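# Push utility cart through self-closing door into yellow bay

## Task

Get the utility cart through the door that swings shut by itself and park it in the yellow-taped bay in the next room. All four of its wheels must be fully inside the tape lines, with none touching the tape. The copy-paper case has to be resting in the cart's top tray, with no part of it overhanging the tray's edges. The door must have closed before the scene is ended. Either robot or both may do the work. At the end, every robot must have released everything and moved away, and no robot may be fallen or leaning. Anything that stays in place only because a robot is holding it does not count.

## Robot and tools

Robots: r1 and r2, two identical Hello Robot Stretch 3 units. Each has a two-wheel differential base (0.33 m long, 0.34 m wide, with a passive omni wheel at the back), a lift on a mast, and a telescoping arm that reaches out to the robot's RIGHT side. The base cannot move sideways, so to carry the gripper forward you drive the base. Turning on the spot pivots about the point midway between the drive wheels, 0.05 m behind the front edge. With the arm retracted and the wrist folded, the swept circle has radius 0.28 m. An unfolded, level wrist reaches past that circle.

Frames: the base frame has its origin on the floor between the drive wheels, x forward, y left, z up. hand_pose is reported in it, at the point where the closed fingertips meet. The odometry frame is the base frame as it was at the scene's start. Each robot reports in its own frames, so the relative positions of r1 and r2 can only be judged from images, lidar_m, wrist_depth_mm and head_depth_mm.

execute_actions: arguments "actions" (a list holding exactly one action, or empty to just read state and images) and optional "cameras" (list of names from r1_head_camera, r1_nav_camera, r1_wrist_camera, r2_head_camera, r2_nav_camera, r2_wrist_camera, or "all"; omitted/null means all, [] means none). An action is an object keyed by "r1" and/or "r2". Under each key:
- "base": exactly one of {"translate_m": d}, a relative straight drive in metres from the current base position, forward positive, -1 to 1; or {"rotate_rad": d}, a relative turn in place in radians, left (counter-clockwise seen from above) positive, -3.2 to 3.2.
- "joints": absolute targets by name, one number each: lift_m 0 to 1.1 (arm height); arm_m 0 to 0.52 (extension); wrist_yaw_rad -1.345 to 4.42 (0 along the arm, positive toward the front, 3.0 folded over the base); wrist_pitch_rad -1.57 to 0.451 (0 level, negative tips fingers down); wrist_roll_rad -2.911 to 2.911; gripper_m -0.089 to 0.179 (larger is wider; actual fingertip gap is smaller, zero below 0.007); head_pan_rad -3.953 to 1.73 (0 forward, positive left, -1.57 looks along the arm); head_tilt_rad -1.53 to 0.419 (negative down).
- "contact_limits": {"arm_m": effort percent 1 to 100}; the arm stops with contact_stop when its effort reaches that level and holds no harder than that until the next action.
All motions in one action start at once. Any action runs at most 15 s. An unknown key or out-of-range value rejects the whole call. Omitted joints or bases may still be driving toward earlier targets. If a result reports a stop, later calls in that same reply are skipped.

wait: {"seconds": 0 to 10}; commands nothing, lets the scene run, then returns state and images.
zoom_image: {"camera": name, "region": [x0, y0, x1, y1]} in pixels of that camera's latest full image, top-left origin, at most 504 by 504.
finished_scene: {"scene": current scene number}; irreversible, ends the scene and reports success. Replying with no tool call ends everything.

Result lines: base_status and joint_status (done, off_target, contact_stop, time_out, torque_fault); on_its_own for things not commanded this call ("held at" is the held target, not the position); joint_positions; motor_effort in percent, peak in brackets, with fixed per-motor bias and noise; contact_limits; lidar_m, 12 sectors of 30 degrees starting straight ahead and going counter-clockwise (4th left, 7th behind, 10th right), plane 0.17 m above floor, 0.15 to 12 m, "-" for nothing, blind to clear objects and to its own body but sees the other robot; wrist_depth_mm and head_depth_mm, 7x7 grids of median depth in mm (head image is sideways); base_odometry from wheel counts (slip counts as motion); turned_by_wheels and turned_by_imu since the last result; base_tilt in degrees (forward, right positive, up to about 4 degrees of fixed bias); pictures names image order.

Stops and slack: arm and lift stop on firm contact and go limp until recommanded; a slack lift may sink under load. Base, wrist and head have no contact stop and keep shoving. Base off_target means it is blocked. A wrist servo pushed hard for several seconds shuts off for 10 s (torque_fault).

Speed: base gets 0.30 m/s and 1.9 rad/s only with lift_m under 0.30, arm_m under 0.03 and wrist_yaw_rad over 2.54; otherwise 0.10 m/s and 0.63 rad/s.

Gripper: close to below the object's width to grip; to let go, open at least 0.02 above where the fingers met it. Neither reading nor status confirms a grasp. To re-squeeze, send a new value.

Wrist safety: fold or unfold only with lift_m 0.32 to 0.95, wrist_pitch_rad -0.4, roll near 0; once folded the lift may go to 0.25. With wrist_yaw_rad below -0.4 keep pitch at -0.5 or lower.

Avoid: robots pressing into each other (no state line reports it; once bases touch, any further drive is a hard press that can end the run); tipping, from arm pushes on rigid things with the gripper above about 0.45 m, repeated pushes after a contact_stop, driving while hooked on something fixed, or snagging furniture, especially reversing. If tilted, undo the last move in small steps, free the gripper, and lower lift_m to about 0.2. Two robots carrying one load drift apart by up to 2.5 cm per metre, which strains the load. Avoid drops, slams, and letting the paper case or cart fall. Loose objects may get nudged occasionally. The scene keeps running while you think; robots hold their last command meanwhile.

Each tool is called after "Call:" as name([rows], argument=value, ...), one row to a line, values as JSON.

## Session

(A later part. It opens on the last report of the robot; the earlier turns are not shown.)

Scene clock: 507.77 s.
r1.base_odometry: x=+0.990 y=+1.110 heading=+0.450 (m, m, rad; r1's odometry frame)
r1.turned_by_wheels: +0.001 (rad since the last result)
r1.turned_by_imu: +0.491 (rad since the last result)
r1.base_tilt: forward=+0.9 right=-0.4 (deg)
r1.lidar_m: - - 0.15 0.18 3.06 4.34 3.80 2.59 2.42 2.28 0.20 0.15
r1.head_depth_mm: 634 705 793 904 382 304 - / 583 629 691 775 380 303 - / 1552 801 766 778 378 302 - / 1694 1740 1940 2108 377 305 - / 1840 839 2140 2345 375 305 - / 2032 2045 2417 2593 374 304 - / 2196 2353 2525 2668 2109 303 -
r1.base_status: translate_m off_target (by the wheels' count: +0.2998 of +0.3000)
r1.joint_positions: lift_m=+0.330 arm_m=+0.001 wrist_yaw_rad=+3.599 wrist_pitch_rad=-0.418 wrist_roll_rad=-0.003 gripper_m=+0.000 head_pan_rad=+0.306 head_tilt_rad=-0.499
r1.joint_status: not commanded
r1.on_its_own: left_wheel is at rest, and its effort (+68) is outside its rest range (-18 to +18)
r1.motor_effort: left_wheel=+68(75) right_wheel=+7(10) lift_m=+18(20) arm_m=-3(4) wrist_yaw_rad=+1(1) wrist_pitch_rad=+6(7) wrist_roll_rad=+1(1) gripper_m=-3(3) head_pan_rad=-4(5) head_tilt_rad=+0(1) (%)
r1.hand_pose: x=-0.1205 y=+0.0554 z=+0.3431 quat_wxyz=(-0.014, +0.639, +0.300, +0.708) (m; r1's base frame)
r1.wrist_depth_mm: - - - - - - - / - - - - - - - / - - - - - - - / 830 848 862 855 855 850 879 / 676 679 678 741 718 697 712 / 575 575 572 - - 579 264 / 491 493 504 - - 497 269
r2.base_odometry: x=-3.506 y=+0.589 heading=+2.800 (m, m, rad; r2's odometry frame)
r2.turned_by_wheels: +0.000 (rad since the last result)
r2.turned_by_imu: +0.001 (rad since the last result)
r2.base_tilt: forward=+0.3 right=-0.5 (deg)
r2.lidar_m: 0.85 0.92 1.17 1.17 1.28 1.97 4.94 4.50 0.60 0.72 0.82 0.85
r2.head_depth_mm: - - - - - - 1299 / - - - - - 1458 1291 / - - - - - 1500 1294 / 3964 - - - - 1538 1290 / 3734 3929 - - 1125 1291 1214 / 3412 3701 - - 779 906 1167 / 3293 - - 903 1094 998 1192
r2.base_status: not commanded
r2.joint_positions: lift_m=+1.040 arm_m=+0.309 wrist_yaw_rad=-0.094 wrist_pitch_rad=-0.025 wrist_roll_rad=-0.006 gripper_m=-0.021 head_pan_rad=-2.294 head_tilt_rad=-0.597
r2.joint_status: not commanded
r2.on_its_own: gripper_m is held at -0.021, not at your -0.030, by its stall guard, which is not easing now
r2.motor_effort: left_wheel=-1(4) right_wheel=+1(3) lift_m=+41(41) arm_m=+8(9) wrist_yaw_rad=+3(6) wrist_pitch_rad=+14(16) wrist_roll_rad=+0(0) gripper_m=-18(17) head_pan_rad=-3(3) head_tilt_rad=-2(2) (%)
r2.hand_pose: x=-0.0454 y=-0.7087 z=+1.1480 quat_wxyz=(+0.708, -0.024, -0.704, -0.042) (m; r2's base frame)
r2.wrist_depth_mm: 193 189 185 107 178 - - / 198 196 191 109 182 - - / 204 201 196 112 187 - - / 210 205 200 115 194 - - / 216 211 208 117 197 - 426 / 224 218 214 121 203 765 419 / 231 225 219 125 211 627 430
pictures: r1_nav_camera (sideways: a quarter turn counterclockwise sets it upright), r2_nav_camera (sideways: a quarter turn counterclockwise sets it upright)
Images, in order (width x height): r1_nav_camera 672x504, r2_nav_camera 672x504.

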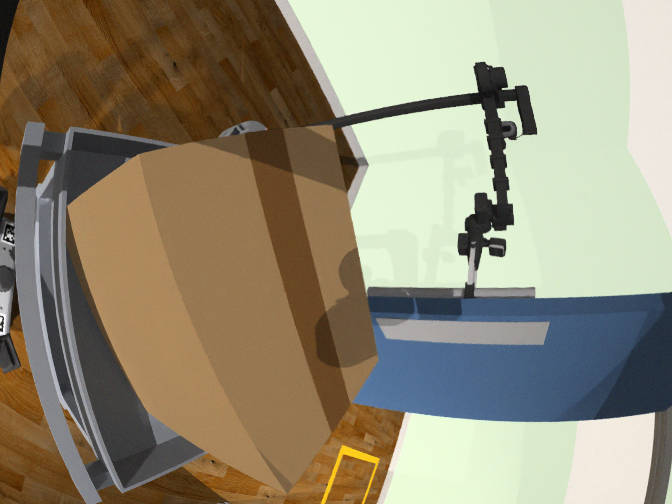

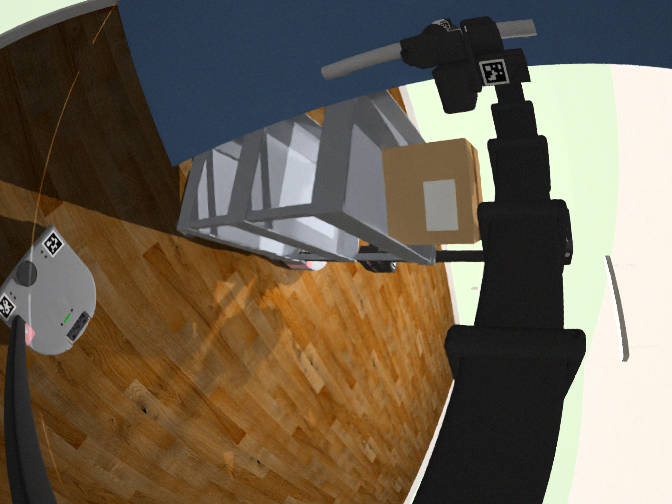

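Call:
execute_actions([
  {"r1":{"base":{"translate_m":-0.6},"joints":{"head_pan_rad":-0.3}}},
], cameras=["r1_nav_camera"])

Scene clock: 518.17 s.
r1.base_odometry: x=+0.449 y=+0.849 heading=+0.450 (m, m, rad; r1's odometry frame)
r1.turned_by_wheels: +0.000 (rad since the last result)
r1.turned_by_imu: +0.000 (rad since the last result)
r1.base_tilt: forward=+0.9 right=-0.4 (deg)
r1.lidar_m: 0.66 0.66 2.59 2.64 3.39 3.79 3.39 2.31 2.17 2.21 2.14 0.79
r1.head_depth_mm: 1705 1789 1904 2068 2141 1686 1402 / - - - 2771 2143 1680 1390 / - - - 2881 2129 1685 1388 / - - - 2903 1905 1621 1351 / - - - 2110 857 1037 1187 / 1575 1648 810 823 792 1062 1162 / 1278 1334 797 738 742 1061 944
r1.base_status: done
r1.joint_positions: lift_m=+0.330 arm_m=+0.001 wrist_yaw_rad=+3.599 wrist_pitch_rad=-0.418 wrist_roll_rad=-0.003 gripper_m=+0.000 head_pan_rad=-0.293 head_tilt_rad=-0.499
r1.joint_status: all done
r1.motor_effort: left_wheel=+0(50) right_wheel=+0(7) lift_m=+19(18) arm_m=-3(3) wrist_yaw_rad=+0(0) wrist_pitch_rad=+7(7) wrist_roll_rad=+0(1) gripper_m=-3(3) head_pan_rad=-5(49) head_tilt_rad=-1(0) (%)
r1.hand_pose: x=-0.1205 y=+0.0554 z=+0.3431 quat_wxyz=(-0.014, +0.639, +0.300, +0.708) (m; r1's base frame)
r1.wrist_depth_mm: - - - - - - - / - - - - - - - / - - - - - - - / 830 856 864 851 860 849 875 / 674 679 695 740 726 701 699 / 566 566 577 - - 579 589 / 490 492 503 - - 501 502
r2.base_odometry: x=-3.506 y=+0.589 heading=+2.800 (m, m, rad; r2's odometry frame)
r2.turned_by_wheels: +0.000 (rad since the last result)
r2.turned_by_imu: +0.003 (rad since the last result)
r2.base_tilt: forward=+0.4 right=-0.4 (deg)
r2.lidar_m: 0.85 0.93 1.17 1.17 1.28 1.97 4.94 1.80 0.60 0.72 0.83 0.85
r2.head_depth_mm: - - - - - - 1291 / - - - - - 1463 1289 / - - - - - 1506 1293 / 3936 - - - - 1531 1296 / 3729 3955 - - 1123 1305 1213 / 3459 3713 - - 778 913 1166 / 3280 - - 902 1090 996 1201
r2.base_status: not commanded
r2.joint_positions: lift_m=+1.040 arm_m=+0.310 wrist_yaw_rad=-0.094 wrist_pitch_rad=-0.023 wrist_roll_rad=-0.006 gripper_m=-0.021 head_pan_rad=-2.294 head_tilt_rad=-0.597
r2.joint_status: not commanded
r2.on_its_own: gripper_m is held at -0.021, not at your -0.030, by its stall guard, which is not easing now
r2.motor_effort: left_wheel=-2(2) right_wheel=+2(3) lift_m=+41(41) arm_m=+2(8) wrist_yaw_rad=+4(4) wrist_pitch_rad=+12(14) wrist_roll_rad=+0(0) gripper_m=-19(19) head_pan_rad=-2(2) head_tilt_rad=-2(1) (%)
r2.hand_pose: x=-0.0455 y=-0.7094 z=+1.1486 quat_wxyz=(+0.708, -0.025, -0.704, -0.042) (m; r2's base frame)
r2.wrist_depth_mm: 193 189 185 107 179 - - / 198 194 190 110 182 - - / 204 199 195 112 187 - - / 210 206 200 116 193 - - / 215 211 205 117 197 - 433 / 222 217 213 121 204 758 424 / 229 226 221 126 211 619 426
pictures: r1_nav_camera (sideways: a quarter turn counterclockwise sets it upright)
Images, in order (width x height): r1_nav_camera 672x504.

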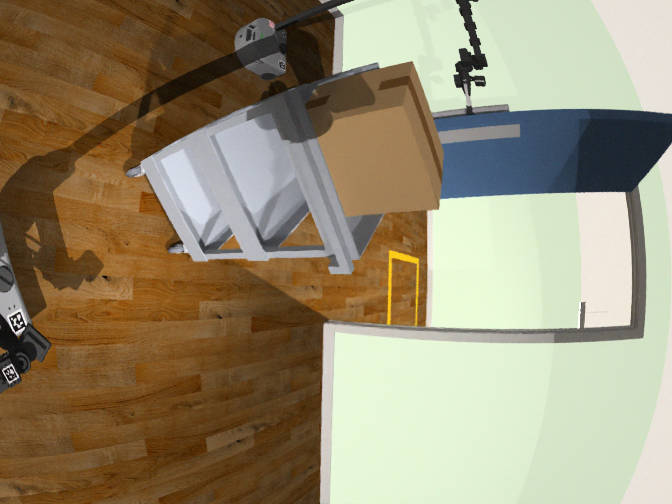

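Call:
execute_actions([
  {"r1":{"base":{"rotate_rad":1.27},"joints":{"lift_m":0.55,"head_pan_rad":-1.57,"head_tilt_rad":-0.6}}},
], cameras=[])

Call:
execute_actions([
  {"r1":{"joints":{"wrist_yaw_rad":0.0,"gripper_m":0.12}}},
], cameras=[])

Call:
execute_actions([
  {"r1":{"joints":{"wrist_pitch_rad":0.0}}},
], cameras=["r1_nav_camera","r1_wrist_camera"])

Scene clock: 525.03 s.
r1.base_odometry: x=+0.449 y=+0.849 heading=+1.720 (m, m, rad; r1's odometry frame)
r1.turned_by_wheels: +1.270 (rad since the last result)
r1.turned_by_imu: +1.271 (rad since the last result)
r1.base_tilt: forward=+0.9 right=-0.4 (deg)
r1.lidar_m: 2.59 2.82 3.83 3.79 2.73 2.19 2.17 2.35 2.01 0.70 0.66 1.86
r1.head_depth_mm: 1696 1813 1953 2176 1910 1543 1309 / - - 3496 2265 1896 1548 1311 / - - 3474 2455 1892 1548 1302 / - - 3466 2163 1826 1502 1296 / - - 3458 892 1168 1261 1214 / 1582 1634 790 821 1160 1032 1198 / 1287 1285 720 758 1088 970 1141
r1.base_status: done
r1.joint_positions: lift_m=+0.549 arm_m=+0.001 wrist_yaw_rad=+3.599 wrist_pitch_rad=-0.418 wrist_roll_rad=-0.003 gripper_m=+0.000 head_pan_rad=-1.563 head_tilt_rad=-0.593
r1.joint_status: all done
r1.motor_effort: left_wheel=-3(8) right_wheel=+2(7) lift_m=+38(41) arm_m=-3(3) wrist_yaw_rad=+0(1) wrist_pitch_rad=+6(6) wrist_roll_rad=+0(1) gripper_m=-3(3) head_pan_rad=-5(61) head_tilt_rad=-5(19) (%)
r1.hand_pose: x=-0.1205 y=+0.0554 z=+0.5621 quat_wxyz=(-0.014, +0.639, +0.300, +0.708) (m; r1's base frame)
r1.wrist_depth_mm: - - - - - - - / - - - - - - - / - - - - - - - / - - - - - - - / - - - - - - - / 842 850 855 - - 859 883 / 732 724 722 730 734 735 743
r2.base_odometry: x=-3.506 y=+0.589 heading=+2.800 (m, m, rad; r2's odometry frame)
r2.turned_by_wheels: +0.000 (rad since the last result)
r2.turned_by_imu: +0.002 (rad since the last result)
r2.base_tilt: forward=+0.3 right=-0.4 (deg)
r2.lidar_m: 0.85 0.93 1.18 1.16 1.27 1.97 4.94 1.80 0.61 0.72 0.83 0.85
r2.head_depth_mm: - - - - - - 1292 / - - - - - 1452 1298 / - - - - - 1492 1294 / 3997 - - - - 1546 1296 / 3756 3914 - - 1118 1300 1207 / 3488 3715 - - 779 912 1169 / 3253 - - 895 1089 999 1192
r2.base_status: not commanded
r2.joint_positions: lift_m=+1.040 arm_m=+0.310 wrist_yaw_rad=-0.094 wrist_pitch_rad=-0.023 wrist_roll_rad=-0.006 gripper_m=-0.021 head_pan_rad=-2.294 head_tilt_rad=-0.597
r2.joint_status: not commanded
r2.on_its_own: gripper_m is held at -0.021, not at your -0.030, by its stall guard, which is not easing now
r2.motor_effort: left_wheel=-2(2) right_wheel=+3(2) lift_m=+41(41) arm_m=+2(2) wrist_yaw_rad=+4(3) wrist_pitch_rad=+12(13) wrist_roll_rad=+0(0) gripper_m=-18(18) head_pan_rad=-2(3) head_tilt_rad=-2(1) (%)
r2.hand_pose: x=-0.0455 y=-0.7094 z=+1.1486 quat_wxyz=(+0.708, -0.025, -0.704, -0.042) (m; r2's base frame)
r2.wrist_depth_mm: 194 190 185 108 178 - - / 197 196 189 110 183 - - / 204 200 195 112 188 - - / 209 206 202 115 193 - - / 215 212 207 118 197 - 425 / 222 219 214 121 203 754 419 / 230 225 220 126 211 637 432
pictures: none
No camera images: the call's "cameras" was empty. Leave "cameras" out to get every camera's image.

Scene clock: 527.83 s.
r1.base_odometry: x=+0.449 y=+0.849 heading=+1.720 (m, m, rad; r1's odometry frame)
r1.turned_by_wheels: +0.000 (rad since the last result)
r1.turned_by_imu: +0.000 (rad since the last result)
r1.base_tilt: forward=+0.9 right=-0.4 (deg)
r1.lidar_m: 2.59 2.82 3.85 3.80 2.74 2.19 2.17 2.34 2.01 0.70 0.66 1.85
r1.head_depth_mm: 1692 1810 1970 2150 1912 1550 1308 / - - 3484 2268 1907 1542 1305 / - - 3465 2446 1884 1546 1304 / - - 3433 2161 1824 1501 1297 / - - 3417 891 1166 1258 1216 / 1585 1629 790 821 1156 1033 1198 / 1294 1279 718 757 1088 972 1140
r1.base_status: not commanded
r1.joint_positions: lift_m=+0.549 arm_m=+0.001 wrist_yaw_rad=+0.002 wrist_pitch_rad=-0.418 wrist_roll_rad=-0.003 gripper_m=+0.120 head_pan_rad=-1.563 head_tilt_rad=-0.593
r1.joint_status: all done
r1.motor_effort: left_wheel=-2(3) right_wheel=+2(2) lift_m=+39(39) arm_m=-3(3) wrist_yaw_rad=-1(3) wrist_pitch_rad=+7(7) wrist_roll_rad=+1(1) gripper_m=+0(89) head_pan_rad=-5(5) head_tilt_rad=-5(5) (%)
r1.hand_pose: x=-0.0211 y=-0.3704 z=+0.5621 quat_wxyz=(+0.693, +0.148, -0.690, -0.146) (m; r1's base frame)
r1.wrist_depth_mm: - 927 - - - - - / 715 721 641 - - - - / 388 438 518 - - - - / 772 929 987 - - - - / 752 815 801 955 - - - / 630 676 798 848 854 885 862 / 696 706 731 730 740 722 739
r2.base_odometry: x=-3.506 y=+0.589 heading=+2.800 (m, m, rad; r2's odometry frame)
r2.turned_by_wheels: +0.000 (rad since the last result)
r2.turned_by_imu: +0.001 (rad since the last result)
r2.base_tilt: forward=+0.4 right=-0.4 (deg)
r2.lidar_m: 0.85 0.93 1.17 1.17 1.27 1.96 4.94 1.80 0.60 0.72 0.83 0.85
r2.head_depth_mm: - - - - - - 1292 / - - - - - 1453 1291 / - - - - - 1492 1294 / 3989 - - - - 1533 1294 / 3738 3994 - - 1120 1311 1214 / 3500 3736 - - 781 908 1170 / 3274 - - 896 1086 1000 1201
r2.base_status: not commanded
r2.joint_positions: lift_m=+1.040 arm_m=+0.310 wrist_yaw_rad=-0.094 wrist_pitch_rad=-0.023 wrist_roll_rad=-0.006 gripper_m=-0.021 head_pan_rad=-2.294 head_tilt_rad=-0.597
r2.joint_status: not commanded
r2.on_its_own: gripper_m is held at -0.021, not at your -0.030, by its stall guard, which is not easing now
r2.motor_effort: left_wheel=-2(2) right_wheel=+3(3) lift_m=+42(41) arm_m=+2(2) wrist_yaw_rad=+3(3) wrist_pitch_rad=+13(13) wrist_roll_rad=+0(0) gripper_m=-18(18) head_pan_rad=-2(3) head_tilt_rad=-2(2) (%)
r2.hand_pose: x=-0.0455 y=-0.7094 z=+1.1486 quat_wxyz=(+0.708, -0.025, -0.704, -0.042) (m; r2's base frame)
r2.wrist_depth_mm: 193 189 185 107 177 - - / 198 194 190 110 183 - - / 203 199 196 113 188 - - / 210 206 201 115 192 - - / 214 212 206 118 198 - 427 / 222 217 215 121 203 753 418 / 229 225 220 126 210 616 430
pictures: none
No camera images: the call's "cameras" was empty. Leave "cameras" out to get every camera's image.

Scene clock: 528.87 s.
r1.base_odometry: x=+0.449 y=+0.849 heading=+1.720 (m, m, rad; r1's odometry frame)
r1.turned_by_wheels: +0.000 (rad since the last result)
r1.turned_by_imu: +0.000 (rad since the last result)
r1.base_tilt: forward=+0.9 right=-0.4 (deg)
r1.lidar_m: 2.59 2.82 3.84 3.79 2.74 2.19 2.16 2.35 2.01 0.71 0.66 1.86
r1.head_depth_mm: 1697 1810 1976 2153 1907 1545 1309 / - - 3504 2280 1893 1544 1308 / - - 3453 2451 1886 1543 1333 / - - 3443 2157 1829 1504 1300 / - - 3432 892 1163 1259 1217 / 1580 1629 791 823 1157 1033 1196 / 1285 1287 720 758 1089 969 1140
r1.base_status: not commanded
r1.joint_positions: lift_m=+0.549 arm_m=+0.001 wrist_yaw_rad=+0.002 wrist_pitch_rad=-0.025 wrist_roll_rad=-0.003 gripper_m=+0.120 head_pan_rad=-1.563 head_tilt_rad=-0.593
r1.joint_status: all done
r1.motor_effort: left_wheel=-3(3) right_wheel=+2(3) lift_m=+38(38) arm_m=-3(3) wrist_yaw_rad=-3(2) wrist_pitch_rad=+9(9) wrist_roll_rad=+1(1) gripper_m=-1(0) head_pan_rad=-5(5) head_tilt_rad=-5(5) (%)
r1.hand_pose: x=-0.0210 y=-0.4016 z=+0.6578 quat_wxyz=(+0.708, +0.010, -0.706, -0.008) (m; r1's base frame)
r1.wrist_depth_mm: 354 391 429 - - - - / 502 466 487 - - - - / - - - - - - - / - - - - - - - / 710 784 705 - - - - / 399 421 544 - - - - / 400 848 892 - - - -
r2.base_odometry: x=-3.506 y=+0.589 heading=+2.800 (m, m, rad; r2's odometry frame)
r2.turned_by_wheels: +0.000 (rad since the last result)
r2.turned_by_imu: +0.000 (rad since the last result)
r2.base_tilt: forward=+0.3 right=-0.5 (deg)
r2.lidar_m: 0.85 0.93 1.18 1.17 1.28 1.97 4.95 1.80 0.60 0.72 0.83 0.86
r2.head_depth_mm: - - - - - - 1293 / - - - - - 1457 1293 / - - - - - 1493 1287 / 3964 - - - - 1531 1296 / 3793 - - - 1121 1304 1206 / 3498 3706 - - 780 910 1169 / 3291 - - 899 1084 996 1191
r2.base_status: not commanded
r2.joint_positions: lift_m=+1.040 arm_m=+0.310 wrist_yaw_rad=-0.094 wrist_pitch_rad=-0.023 wrist_roll_rad=-0.006 gripper_m=-0.021 head_pan_rad=-2.294 head_tilt_rad=-0.597
r2.joint_status: not commanded
r2.on_its_own: gripper_m is held at -0.021, not at your -0.030, by its stall guard, which is not easing now
r2.motor_effort: left_wheel=-2(2) right_wheel=+2(3) lift_m=+41(41) arm_m=+2(2) wrist_yaw_rad=+3(4) wrist_pitch_rad=+12(12) wrist_roll_rad=+0(0) gripper_m=-18(18) head_pan_rad=-3(3) head_tilt_rad=-2(2) (%)
r2.hand_pose: x=-0.0455 y=-0.7094 z=+1.1486 quat_wxyz=(+0.708, -0.025, -0.704, -0.042) (m; r2's base frame)
r2.wrist_depth_mm: 192 189 184 107 179 - - / 198 196 190 110 182 - - / 204 199 196 112 188 - - / 209 205 200 115 193 - - / 215 211 206 117 197 - 427 / 224 219 213 121 203 765 425 / 230 226 221 126 211 622 428
pictures: r1_nav_camera (sideways: a quarter turn counterclockwise sets it upright), r1_wrist_camera
Images, in order (width x height): r1_nav_camera 672x504, r1_wrist_camera 644x364.

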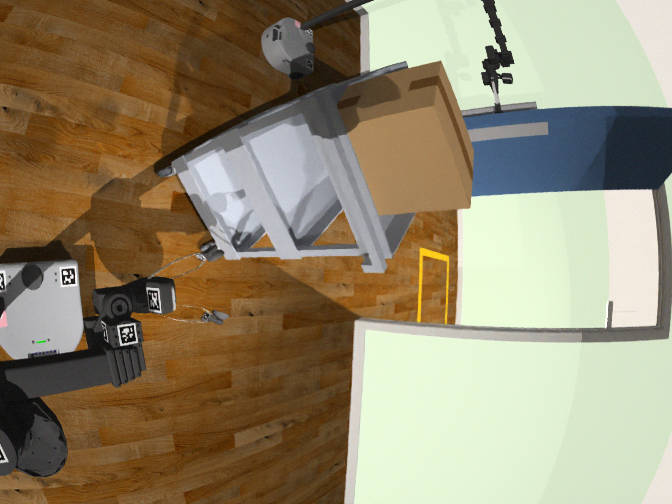

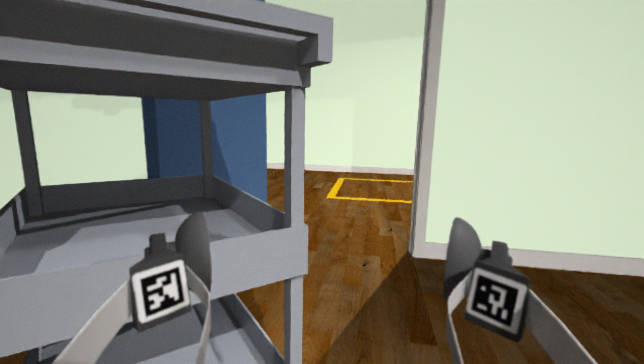

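Call:
execute_actions([
  {"r1":{"joints":{"arm_m":0.25},"contact_limits":{"arm_m":12}}},
], cameras=["r1_wrist_camera"])

Scene clock: 532.87 s.
r1.base_odometry: x=+0.449 y=+0.849 heading=+1.720 (m, m, rad; r1's odometry frame)
r1.turned_by_wheels: +0.000 (rad since the last result)
r1.turned_by_imu: +0.000 (rad since the last result)
r1.base_tilt: forward=+0.9 right=-0.4 (deg)
r1.lidar_m: 2.59 2.82 3.84 3.80 2.74 2.19 2.16 2.35 2.01 0.71 0.66 1.86
r1.head_depth_mm: 1699 1805 1977 2173 1900 1553 1311 / - - 3477 2260 1898 1538 1344 / - - 3462 2452 1894 1591 - / - - 3468 2157 1831 1580 1255 / - - 3401 892 1167 1257 1216 / 1589 1632 791 820 1157 1029 1197 / 1283 1291 718 758 1084 975 1141
r1.base_status: not commanded
r1.joint_positions: lift_m=+0.549 arm_m=+0.250 wrist_yaw_rad=+0.000 wrist_pitch_rad=-0.023 wrist_roll_rad=-0.003 gripper_m=+0.120 head_pan_rad=-1.563 head_tilt_rad=-0.593
r1.joint_status: all done
r1.motor_effort: left_wheel=-3(3) right_wheel=+2(2) lift_m=+38(38) arm_m=+2(6) wrist_yaw_rad=-1(2) wrist_pitch_rad=+9(9) wrist_roll_rad=+1(0) gripper_m=+1(1) head_pan_rad=-5(5) head_tilt_rad=-5(5) (%)
r1.contact_limits: arm_m 12 (drawing in: default 25, maximum 41; extending or still: default 32, maximum 54)
r1.hand_pose: x=-0.0213 y=-0.6503 z=+0.6581 quat_wxyz=(+0.708, +0.009, -0.706, -0.008) (m; r1's base frame)
r1.wrist_depth_mm: 206 227 254 - - - - / 506 472 355 - - - - / - 809 - - - - - / - 818 - - - - - / 680 752 529 - - - - / 497 530 439 - - - - / 381 313 311 - - - -
r2.base_odometry: x=-3.506 y=+0.589 heading=+2.800 (m, m, rad; r2's odometry frame)
r2.turned_by_wheels: +0.000 (rad since the last result)
r2.turned_by_imu: +0.001 (rad since the last result)
r2.base_tilt: forward=+0.4 right=-0.4 (deg)
r2.lidar_m: 0.85 0.93 1.18 1.17 1.27 1.96 4.96 1.80 0.60 0.72 0.83 0.85
r2.head_depth_mm: - - - - - - 1290 / - - - - - 1462 1297 / - - - - - 1494 1296 / 3900 - - - - 1534 1295 / 3687 3981 - - 1117 1305 1213 / 3493 3704 - - 781 911 1170 / 3325 - - 898 1085 996 1195
r2.base_status: not commanded
r2.joint_positions: lift_m=+1.040 arm_m=+0.310 wrist_yaw_rad=-0.094 wrist_pitch_rad=-0.023 wrist_roll_rad=-0.006 gripper_m=-0.021 head_pan_rad=-2.294 head_tilt_rad=-0.597
r2.joint_status: not commanded
r2.on_its_own: gripper_m is held at -0.021, not at your -0.030, by its stall guard, which is not easing now
r2.motor_effort: left_wheel=-2(2) right_wheel=+3(2) lift_m=+42(41) arm_m=+2(2) wrist_yaw_rad=+4(3) wrist_pitch_rad=+12(13) wrist_roll_rad=+0(0) gripper_m=-18(18) head_pan_rad=-3(3) head_tilt_rad=-2(2) (%)
r2.hand_pose: x=-0.0455 y=-0.7094 z=+1.1486 quat_wxyz=(+0.708, -0.025, -0.704, -0.042) (m; r2's base frame)
r2.wrist_depth_mm: 192 189 185 107 178 - - / 197 194 191 110 183 - - / 204 199 196 113 188 - - / 209 205 203 115 193 - - / 217 210 206 118 198 - 436 / 222 218 213 121 202 757 423 / 229 225 219 126 212 632 431
pictures: r1_wrist_camera
Images, in order (width x height): r1_wrist_camera 644x364.

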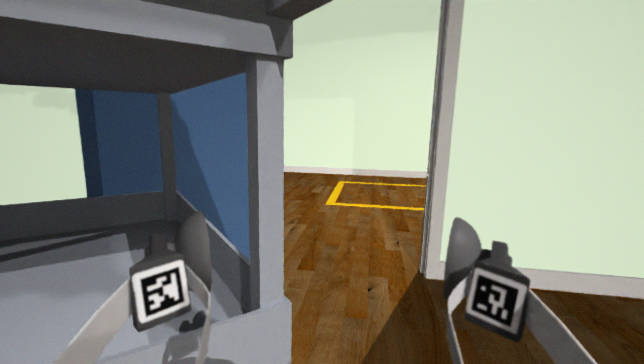

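Call:
execute_actions([
  {"r1":{"joints":{"arm_m":0.5},"contact_limits":{"arm_m":12}}},
], cameras=["r1_wrist_camera"])

Scene clock: 537.30 s.
r1.base_odometry: x=+0.449 y=+0.849 heading=+1.720 (m, m, rad; r1's odometry frame)
r1.turned_by_wheels: +0.000 (rad since the last result)
r1.turned_by_imu: +0.000 (rad since the last result)
r1.base_tilt: forward=+0.9 right=-0.3 (deg)
r1.lidar_m: 2.59 2.81 3.84 3.78 2.73 2.19 2.16 2.35 2.01 0.70 0.64 1.87
r1.head_depth_mm: 1697 1810 1952 2158 1907 1557 1305 / - - 3460 2265 1902 1553 1326 / - - 3453 2473 2017 1506 1300 / - - 3445 908 1046 1293 1300 / - - 3057 873 1163 1258 1228 / 1580 1605 772 798 1124 1034 1169 / 1285 1286 692 733 1090 972 1140
r1.base_status: not commanded
r1.joint_positions: lift_m=+0.549 arm_m=+0.500 wrist_yaw_rad=+0.050 wrist_pitch_rad=-0.026 wrist_roll_rad=-0.003 gripper_m=+0.120 head_pan_rad=-1.563 head_tilt_rad=-0.593
r1.joint_status: all done
r1.on_its_own: wrist_yaw_rad is held at +0.042, not at your +0.000, by its stall guard, which is not easing now
r1.motor_effort: left_wheel=+5(24) right_wheel=-7(32) lift_m=+39(38) arm_m=+3(9) wrist_yaw_rad=-9(72) wrist_pitch_rad=+10(10) wrist_roll_rad=+0(1) gripper_m=-2(12) head_pan_rad=-5(5) head_tilt_rad=-5(5) (%)
r1.contact_limits: arm_m 12 (drawing in: default 25, maximum 41; extending or still: default 32, maximum 54)
r1.hand_pose: x=-0.0088 y=-0.8999 z=+0.6573 quat_wxyz=(+0.708, +0.027, -0.705, +0.008) (m; r1's base frame)
r1.wrist_depth_mm: 212 206 72 - - - - / 512 699 74 - - - - / 555 733 76 - - - - / 565 738 79 - - - - / 552 595 81 - - - - / 488 - 84 - - - - / 384 360 87 - - - -
r2.base_odometry: x=-3.506 y=+0.589 heading=+2.800 (m, m, rad; r2's odometry frame)
r2.turned_by_wheels: +0.000 (rad since the last result)
r2.turned_by_imu: +0.001 (rad since the last result)
r2.base_tilt: forward=+0.3 right=-0.4 (deg)
r2.lidar_m: 0.85 0.93 1.18 1.17 1.27 1.97 4.94 1.80 0.62 0.73 0.83 0.85
r2.head_depth_mm: - - - - - - 1293 / - - - - - 1463 1286 / - - - - - 1497 1301 / 3977 - - - - 1537 1292 / 3699 - - - 1159 1323 1219 / 3480 3675 - - 817 931 1202 / 3252 - - 898 1087 1026 1199
r2.base_status: not commanded
r2.joint_positions: lift_m=+1.040 arm_m=+0.310 wrist_yaw_rad=-0.094 wrist_pitch_rad=-0.023 wrist_roll_rad=-0.006 gripper_m=-0.021 head_pan_rad=-2.294 head_tilt_rad=-0.597
r2.joint_status: not commanded
r2.on_its_own: gripper_m is held at -0.021, not at your -0.030, by its stall guard, which is not easing now
r2.motor_effort: left_wheel=-2(3) right_wheel=+2(2) lift_m=+41(42) arm_m=+2(2) wrist_yaw_rad=+4(4) wrist_pitch_rad=+13(13) wrist_roll_rad=+0(0) gripper_m=-18(19) head_pan_rad=-2(3) head_tilt_rad=-2(1) (%)
r2.hand_pose: x=-0.0455 y=-0.7094 z=+1.1486 quat_wxyz=(+0.708, -0.025, -0.704, -0.042) (m; r2's base frame)
r2.wrist_depth_mm: 192 190 184 107 178 - - / 199 193 190 110 184 - - / 203 200 195 112 189 - - / 209 206 200 115 194 - - / 215 211 207 117 198 - 433 / 222 218 212 121 203 731 425 / 228 225 220 126 210 600 444
pictures: r1_wrist_camera
Images, in order (width x height): r1_wrist_camera 644x364.

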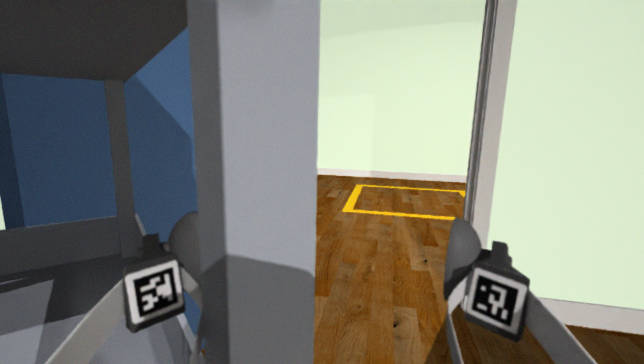

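Post is between the fingers. Grip it, then drive backward (+u) while easing the arm in a bit.

Call:
execute_actions([
  {"r1":{"joints":{"gripper_m":-0.01,"arm_m":0.47}}},
], cameras=[])

Call:
execute_actions([
  {"r1":{"base":{"translate_m":-0.2},"joints":{"arm_m":0.4}}},
], cameras=["r1_nav_camera"])

Scene clock: 540.63 s.
r1.base_odometry: x=+0.449 y=+0.849 heading=+1.720 (m, m, rad; r1's odometry frame)
r1.turned_by_wheels: +0.000 (rad since the last result)
r1.turned_by_imu: +0.000 (rad since the last result)
r1.base_tilt: forward=+0.9 right=-0.4 (deg)
r1.lidar_m: 2.59 2.81 3.85 3.80 2.74 2.19 2.17 2.35 2.01 0.70 0.64 1.86
r1.head_depth_mm: 1703 1807 1951 2157 1903 1548 1308 / - - 3466 2257 1889 1547 1337 / - - 3475 2440 2015 1460 1301 / - - 3409 910 1111 1360 1292 / - - 3039 878 1166 1259 1224 / 1586 1610 770 796 1129 1029 1168 / 1290 1288 695 734 1085 972 1138
r1.base_status: not commanded
r1.joint_positions: lift_m=+0.549 arm_m=+0.470 wrist_yaw_rad=+0.118 wrist_pitch_rad=-0.025 wrist_roll_rad=-0.003 gripper_m=-0.009 head_pan_rad=-1.563 head_tilt_rad=-0.593
r1.joint_status: all done
r1.on_its_own: wrist_yaw_rad is held at +0.105, not at your +0.000, by its stall guard, which is not easing now; wrist_yaw_rad is at rest, and its effort (-17) is outside its rest range (-12 to +12)
r1.motor_effort: left_wheel=+3(23) right_wheel=-4(30) lift_m=+38(39) arm_m=+0(5) wrist_yaw_rad=-17(59) wrist_pitch_rad=+9(10) wrist_roll_rad=+0(1) gripper_m=-17(100) head_pan_rad=-5(5) head_tilt_rad=-4(5) (%)
r1.hand_pose: x=+0.0087 y=-0.8687 z=+0.6578 quat_wxyz=(+0.708, +0.051, -0.704, +0.033) (m; r1's base frame)
r1.wrist_depth_mm: 211 204 198 103 - - - / 558 487 976 106 - - - / - 654 994 109 - - - / - 666 - 113 - - - / 582 624 973 116 - - - / 491 497 - 119 - - - / 375 380 364 124 - - -
r2.base_odometry: x=-3.506 y=+0.589 heading=+2.800 (m, m, rad; r2's odometry frame)
r2.turned_by_wheels: +0.000 (rad since the last result)
r2.turned_by_imu: +0.001 (rad since the last result)
r2.base_tilt: forward=+0.3 right=-0.4 (deg)
r2.lidar_m: 0.85 0.93 1.18 1.17 1.27 1.97 4.94 1.80 0.62 0.73 0.83 0.86
r2.head_depth_mm: - - - - - - 1290 / - - - - - 1462 1294 / - - - - - 1493 1292 / 3958 - - - - 1539 1297 / 3661 - - - 1155 1322 1216 / 3510 3710 - - 817 927 1200 / 3267 - - 898 1087 1028 1193
r2.base_status: not commanded
r2.joint_positions: lift_m=+1.040 arm_m=+0.310 wrist_yaw_rad=-0.094 wrist_pitch_rad=-0.023 wrist_roll_rad=-0.006 gripper_m=-0.021 head_pan_rad=-2.294 head_tilt_rad=-0.597
r2.joint_status: not commanded
r2.on_its_own: gripper_m is held at -0.021, not at your -0.030, by its stall guard, which is not easing now
r2.motor_effort: left_wheel=-2(2) right_wheel=+3(3) lift_m=+41(41) arm_m=+2(2) wrist_yaw_rad=+4(3) wrist_pitch_rad=+12(12) wrist_roll_rad=+0(0) gripper_m=-18(18) head_pan_rad=-3(3) head_tilt_rad=-2(2) (%)
r2.hand_pose: x=-0.0455 y=-0.7094 z=+1.1486 quat_wxyz=(+0.708, -0.025, -0.704, -0.042) (m; r2's base frame)
r2.wrist_depth_mm: 193 188 185 107 178 - - / 198 195 190 110 183 - - / 204 199 196 112 188 - - / 209 206 200 115 194 - - / 215 211 206 118 197 - 432 / 222 216 214 121 204 725 436 / 231 226 220 126 211 593 439
pictures: none
No camera images: the call's "cameras" was empty. Leave "cameras" out to get every camera's image.

Scene clock: 544.17 s.
r1.base_odometry: x=+0.479 y=+0.651 heading=+1.720 (m, m, rad; r1's odometry frame)
r1.turned_by_wheels: +0.000 (rad since the last result)
r1.turned_by_imu: +0.001 (rad since the last result)
r1.base_tilt: forward=+0.9 right=-0.4 (deg)
r1.lidar_m: 2.79 3.03 3.88 3.81 2.49 1.99 1.97 2.14 1.99 0.67 0.65 1.95
r1.head_depth_mm: 1629 1782 1935 2131 1905 1556 1311 / 1682 1801 1945 2162 1912 1553 1341 / - - 3486 2329 1924 - 1299 / - - 3446 863 1095 1248 1271 / - - 3056 863 1128 1065 1211 / - - 742 791 1121 1002 1162 / 1643 1635 684 725 751 968 1116
r1.base_status: done
r1.joint_positions: lift_m=+0.549 arm_m=+0.400 wrist_yaw_rad=+0.110 wrist_pitch_rad=-0.024 wrist_roll_rad=-0.003 gripper_m=-0.009 head_pan_rad=-1.563 head_tilt_rad=-0.593
r1.joint_status: all done
r1.on_its_own: wrist_yaw_rad is held at +0.105, not at your +0.000, by its stall guard, which is not easing now
r1.motor_effort: left_wheel=+0(46) right_wheel=+0(66) lift_m=+38(39) arm_m=-1(15) wrist_yaw_rad=-7(100) wrist_pitch_rad=+9(9) wrist_roll_rad=+0(1) gripper_m=-15(22) head_pan_rad=-5(5) head_tilt_rad=-5(5) (%)
r1.hand_pose: x=+0.0067 y=-0.7990 z=+0.6579 quat_wxyz=(+0.708, +0.048, -0.704, +0.030) (m; r1's base frame)
r1.wrist_depth_mm: 208 202 197 107 - - - / 524 485 - 110 - - - / 711 951 - 113 - - - / 724 970 - 117 - - - / 604 643 679 120 - - - / 489 497 513 124 - - - / 376 380 349 129 - - -
r2.base_odometry: x=-3.506 y=+0.589 heading=+2.800 (m, m, rad; r2's odometry frame)
r2.turned_by_wheels: +0.000 (rad since the last result)
r2.turned_by_imu: +0.001 (rad since the last result)
r2.base_tilt: forward=+0.4 right=-0.4 (deg)
r2.lidar_m: 0.85 0.93 1.18 1.17 1.28 1.96 4.95 2.11 0.82 0.74 0.83 0.85
r2.head_depth_mm: - - - - - - 1298 / - - - - - 1461 1289 / - - - - - 1508 1299 / 3973 - - - - 1534 1287 / 3704 - - - 1719 1531 1285 / 3469 3687 - - 1519 1418 1288 / 3294 - - 1365 1074 1226 1291
r2.base_status: not commanded
r2.joint_positions: lift_m=+1.040 arm_m=+0.310 wrist_yaw_rad=-0.095 wrist_pitch_rad=-0.022 wrist_roll_rad=-0.006 gripper_m=-0.021 head_pan_rad=-2.294 head_tilt_rad=-0.597
r2.joint_status: not commanded
r2.on_its_own: gripper_m is held at -0.021, not at your -0.030, by its stall guard, which is not easing now
r2.motor_effort: left_wheel=-2(2) right_wheel=+3(3) lift_m=+41(41) arm_m=-1(1) wrist_yaw_rad=+3(3) wrist_pitch_rad=+12(12) wrist_roll_rad=+0(0) gripper_m=-18(18) head_pan_rad=-3(3) head_tilt_rad=-2(2) (%)
r2.hand_pose: x=-0.0456 y=-0.7097 z=+1.1488 quat_wxyz=(+0.708, -0.025, -0.704, -0.042) (m; r2's base frame)
r2.wrist_depth_mm: 192 189 186 107 179 - - / 198 194 190 110 184 - - / 203 199 196 112 189 - - / 211 206 201 116 193 764 715 / 215 212 206 118 199 648 569 / 221 218 213 121 203 653 591 / 229 226 220 126 211 661 588
pictures: r1_nav_camera (sideways: a quarter turn counterclockwise sets it upright)
Images, in order (width x height): r1_nav_camera 672x504.

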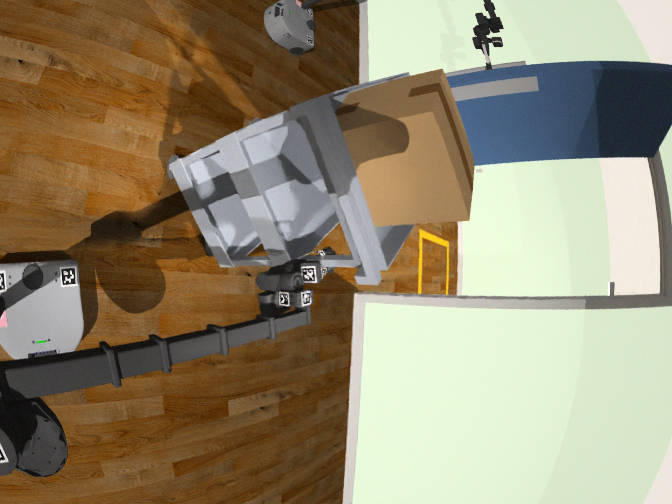

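Call:
execute_actions([
  {"r1":{"base":{"translate_m":-0.2}}},
], cameras=[])

Call:
execute_actions([
  {"r1":{"joints":{"gripper_m":0.12}}},
], cameras=[])

Call:
execute_actions([
  {"r1":{"joints":{"arm_m":0.0,"wrist_pitch_rad":-0.4,"gripper_m":0.0}}},
], cameras=["r1_nav_camera"])

Scene clock: 549.83 s.
r1.base_odometry: x=+0.509 y=+0.453 heading=+1.720 (m, m, rad; r1's odometry frame)
r1.turned_by_wheels: +0.000 (rad since the last result)
r1.turned_by_imu: +0.001 (rad since the last result)
r1.base_tilt: forward=+0.9 right=-0.4 (deg)
r1.lidar_m: 2.98 3.25 3.89 3.85 2.23 1.79 1.77 1.93 1.96 0.68 0.65 2.09
r1.head_depth_mm: 1610 1751 1914 2106 1905 1551 1306 / 1627 1768 1944 2131 1904 1551 1336 / 1665 1816 1969 2160 1933 - 1302 / - - 3413 866 1098 1250 1262 / - - 3057 866 1133 1063 1212 / - - 744 794 1123 1002 1170 / - - 687 733 1085 974 1138
r1.base_status: done
r1.joint_positions: lift_m=+0.549 arm_m=+0.400 wrist_yaw_rad=+0.112 wrist_pitch_rad=-0.023 wrist_roll_rad=-0.003 gripper_m=-0.009 head_pan_rad=-1.563 head_tilt_rad=-0.593
r1.joint_status: not commanded
r1.on_its_own: wrist_yaw_rad is held at +0.105, not at your +0.000, by its stall guard, which is not easing now
r1.motor_effort: left_wheel=+1(47) right_wheel=-1(65) lift_m=+39(39) arm_m=-2(3) wrist_yaw_rad=-9(100) wrist_pitch_rad=+9(9) wrist_roll_rad=+1(1) gripper_m=-15(22) head_pan_rad=-6(5) head_tilt_rad=-4(4) (%)
r1.hand_pose: x=+0.0071 y=-0.7991 z=+0.6581 quat_wxyz=(+0.708, +0.048, -0.704, +0.031) (m; r1's base frame)
r1.wrist_depth_mm: 207 202 196 107 - - - / 518 477 633 110 - - - / 888 - - 114 - - - / 918 - - 117 - - - / 607 641 687 120 - - - / 496 495 533 124 - - - / 377 382 355 130 - - -
r2.base_odometry: x=-3.506 y=+0.589 heading=+2.800 (m, m, rad; r2's odometry frame)
r2.turned_by_wheels: +0.000 (rad since the last result)
r2.turned_by_imu: +0.002 (rad since the last result)
r2.base_tilt: forward=+0.3 right=-0.4 (deg)
r2.lidar_m: 0.85 0.92 1.18 1.17 1.28 1.97 4.95 4.50 1.01 0.74 0.83 0.85
r2.head_depth_mm: - - - - - - 1299 / - - - - - 1448 1288 / - - - - - 1503 1292 / - - - - - 1536 1290 / 3604 3848 - - 1787 1533 1293 / 3502 3726 - - 1764 1533 1288 / 3350 - - 1431 1602 1453 1285
r2.base_status: not commanded
r2.joint_positions: lift_m=+1.040 arm_m=+0.310 wrist_yaw_rad=-0.095 wrist_pitch_rad=-0.022 wrist_roll_rad=-0.006 gripper_m=-0.021 head_pan_rad=-2.294 head_tilt_rad=-0.597
r2.joint_status: not commanded
r2.on_its_own: gripper_m is held at -0.021, not at your -0.030, by its stall guard, which is not easing now
r2.motor_effort: left_wheel=-2(2) right_wheel=+3(3) lift_m=+41(41) arm_m=-1(1) wrist_yaw_rad=+3(4) wrist_pitch_rad=+12(12) wrist_roll_rad=+0(0) gripper_m=-18(18) head_pan_rad=-3(4) head_tilt_rad=-1(1) (%)
r2.hand_pose: x=-0.0456 y=-0.7097 z=+1.1488 quat_wxyz=(+0.708, -0.025, -0.704, -0.042) (m; r2's base frame)
r2.wrist_depth_mm: 192 189 186 107 178 - - / 197 195 190 110 184 - - / 202 199 195 112 189 - - / 210 205 202 115 194 827 - / 216 212 204 118 198 787 - / 222 218 213 121 203 791 - / 230 225 220 126 211 668 -
pictures: none
No camera images: the call's "cameras" was empty. Leave "cameras" out to get every camera's image.

Scene clock: 551.63 s.
r1.base_odometry: x=+0.509 y=+0.453 heading=+1.720 (m, m, rad; r1's odometry frame)
r1.turned_by_wheels: +0.000 (rad since the last result)
r1.turned_by_imu: +0.000 (rad since the last result)
r1.base_tilt: forward=+0.9 right=-0.4 (deg)
r1.lidar_m: 2.98 3.23 3.89 3.84 2.23 1.79 1.77 1.92 1.97 0.68 0.65 2.09
r1.head_depth_mm: 1605 1744 1912 2100 1902 1551 1309 / 1625 1774 1947 2146 1894 1568 1331 / 1660 1799 1962 2175 1928 - 1303 / - - 3435 864 1874 1184 1268 / - - 3061 864 1128 1065 1211 / - - 744 792 1124 1002 1173 / - - 687 732 1085 971 1139
r1.base_status: not commanded
r1.joint_positions: lift_m=+0.549 arm_m=+0.400 wrist_yaw_rad=+0.107 wrist_pitch_rad=-0.023 wrist_roll_rad=-0.003 gripper_m=+0.120 head_pan_rad=-1.563 head_tilt_rad=-0.593
r1.joint_status: all done
r1.on_its_own: wrist_yaw_rad is held at +0.105, not at your +0.000, by its stall guard, which is not easing now
r1.motor_effort: left_wheel=+0(2) right_wheel=+0(4) lift_m=+38(39) arm_m=-2(2) wrist_yaw_rad=-2(11) wrist_pitch_rad=+8(8) wrist_roll_rad=+0(1) gripper_m=+0(90) head_pan_rad=-5(5) head_tilt_rad=-5(4) (%)
r1.hand_pose: x=+0.0058 y=-0.7992 z=+0.6581 quat_wxyz=(+0.708, +0.046, -0.704, +0.029) (m; r1's base frame)
r1.wrist_depth_mm: 207 202 196 107 - - - / 520 481 626 110 - - - / 902 - - 114 - - - / 926 - - 117 - - - / 600 633 - 121 - - - / 492 529 502 126 - - - / 379 367 366 130 - - -
r2.base_odometry: x=-3.506 y=+0.589 heading=+2.800 (m, m, rad; r2's odometry frame)
r2.turned_by_wheels: +0.000 (rad since the last result)
r2.turned_by_imu: +0.001 (rad since the last result)
r2.base_tilt: forward=+0.4 right=-0.4 (deg)
r2.lidar_m: 0.85 0.93 1.18 1.17 1.27 1.97 4.94 4.49 1.01 0.74 0.82 0.86
r2.head_depth_mm: - - - - - - 1289 / - - - - - 1452 1294 / - - - - - 1494 1287 / 3959 - - - - 1534 1293 / 3611 3858 - - 1783 1541 1292 / 3536 3719 - - 1759 1532 1296 / 3294 - - 1422 1611 1455 1302
r2.base_status: not commanded
r2.joint_positions: lift_m=+1.040 arm_m=+0.310 wrist_yaw_rad=-0.095 wrist_pitch_rad=-0.022 wrist_roll_rad=-0.006 gripper_m=-0.021 head_pan_rad=-2.294 head_tilt_rad=-0.597
r2.joint_status: not commanded
r2.on_its_own: gripper_m is held at -0.021, not at your -0.030, by its stall guard, which is not easing now
r2.motor_effort: left_wheel=-2(2) right_wheel=+3(3) lift_m=+41(41) arm_m=-1(1) wrist_yaw_rad=+4(3) wrist_pitch_rad=+12(12) wrist_roll_rad=+0(0) gripper_m=-18(18) head_pan_rad=-3(3) head_tilt_rad=-2(1) (%)
r2.hand_pose: x=-0.0456 y=-0.7097 z=+1.1488 quat_wxyz=(+0.708, -0.025, -0.704, -0.042) (m; r2's base frame)
r2.wrist_depth_mm: 192 188 186 108 178 - - / 197 194 191 110 184 - - / 204 199 195 113 188 - - / 209 205 201 115 194 811 - / 217 211 206 118 198 778 - / 221 216 214 121 203 791 - / 228 224 221 126 211 666 -
pictures: none
No camera images: the call's "cameras" was empty. Leave "cameras" out to get every camera's image.

Scene clock: 555.77 s.
r1.base_odometry: x=+0.509 y=+0.453 heading=+1.720 (m, m, rad; r1's odometry frame)
r1.turned_by_wheels: +0.000 (rad since the last result)
r1.turned_by_imu: +0.000 (rad since the last result)
r1.base_tilt: forward=+0.9 right=-0.4 (deg)
r1.lidar_m: 2.99 3.24 3.90 3.84 2.24 1.79 1.77 1.92 1.97 0.67 0.65 2.10
r1.head_depth_mm: 1617 1734 1910 2100 1903 1548 1307 / 1627 1776 1934 2134 1918 1541 1305 / 1661 1818 1976 2159 1885 1541 1299 / - - 3476 863 1718 1429 1267 / - - 3040 865 1135 1063 1210 / - - 745 792 1128 1000 1170 / - - 686 732 1086 972 1140
r1.base_status: not commanded
r1.joint_positions: lift_m=+0.549 arm_m=+0.001 wrist_yaw_rad=+0.105 wrist_pitch_rad=-0.415 wrist_roll_rad=-0.003 gripper_m=+0.000 head_pan_rad=-1.563 head_tilt_rad=-0.593
r1.joint_status: all done
r1.on_its_own: wrist_yaw_rad is held at +0.105, not at your +0.000, by its stall guard, which is not easing now
r1.motor_effort: left_wheel=+0(0) right_wheel=+0(0) lift_m=+38(38) arm_m=-4(6) wrist_yaw_rad=+0(2) wrist_pitch_rad=+5(7) wrist_roll_rad=+0(1) gripper_m=-2(90) head_pan_rad=-5(5) head_tilt_rad=-4(4) (%)
r1.hand_pose: x=+0.0021 y=-0.3697 z=+0.5628 quat_wxyz=(+0.700, +0.182, -0.682, -0.109) (m; r1's base frame)
r1.wrist_depth_mm: - - - - - - - / 604 731 747 507 - - - / 383 420 461 521 - - - / 435 933 984 998 - - - / 965 778 796 850 - - - / 830 586 620 - 869 877 873 / 724 688 722 735 733 741 734
r2.base_odometry: x=-3.506 y=+0.589 heading=+2.800 (m, m, rad; r2's odometry frame)
r2.turned_by_wheels: +0.000 (rad since the last result)
r2.turned_by_imu: +0.001 (rad since the last result)
r2.base_tilt: forward=+0.3 right=-0.4 (deg)
r2.lidar_m: 0.85 0.93 1.18 1.17 1.27 1.96 4.94 4.48 1.01 0.74 0.83 0.85
r2.head_depth_mm: - - - - - - 1293 / - - - - - 1446 1288 / - - - - - 1500 1299 / - - - - - 1537 1293 / 3611 3947 - - 1764 1535 1296 / 3477 3708 - - 1754 1539 1286 / 3240 - - 1426 1612 1457 1296
r2.base_status: not commanded
r2.joint_positions: lift_m=+1.040 arm_m=+0.310 wrist_yaw_rad=-0.095 wrist_pitch_rad=-0.022 wrist_roll_rad=-0.006 gripper_m=-0.021 head_pan_rad=-2.294 head_tilt_rad=-0.597
r2.joint_status: not commanded
r2.on_its_own: gripper_m is held at -0.021, not at your -0.030, by its stall guard, which is not easing now
r2.motor_effort: left_wheel=-2(2) right_wheel=+3(3) lift_m=+41(41) arm_m=-1(1) wrist_yaw_rad=+3(4) wrist_pitch_rad=+11(12) wrist_roll_rad=+0(0) gripper_m=-18(18) head_pan_rad=-3(3) head_tilt_rad=-2(1) (%)
r2.hand_pose: x=-0.0456 y=-0.7097 z=+1.1488 quat_wxyz=(+0.708, -0.025, -0.704, -0.042) (m; r2's base frame)
r2.wrist_depth_mm: 192 190 185 107 179 - - / 197 195 189 110 184 - - / 203 200 196 113 189 - - / 209 205 202 115 192 794 - / 215 211 206 118 198 800 - / 221 218 214 121 204 784 - / 229 225 220 126 210 653 -
pictures: r1_nav_camera (sideways: a quarter turn counterclockwise sets it upright)
Images, in order (width x height): r1_nav_camera 672x504.

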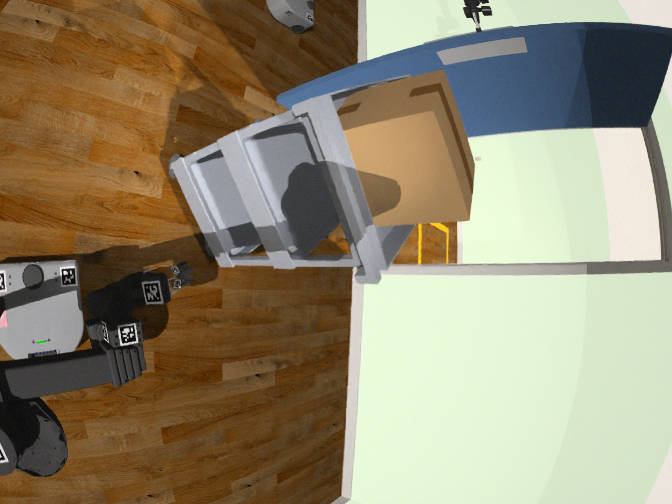

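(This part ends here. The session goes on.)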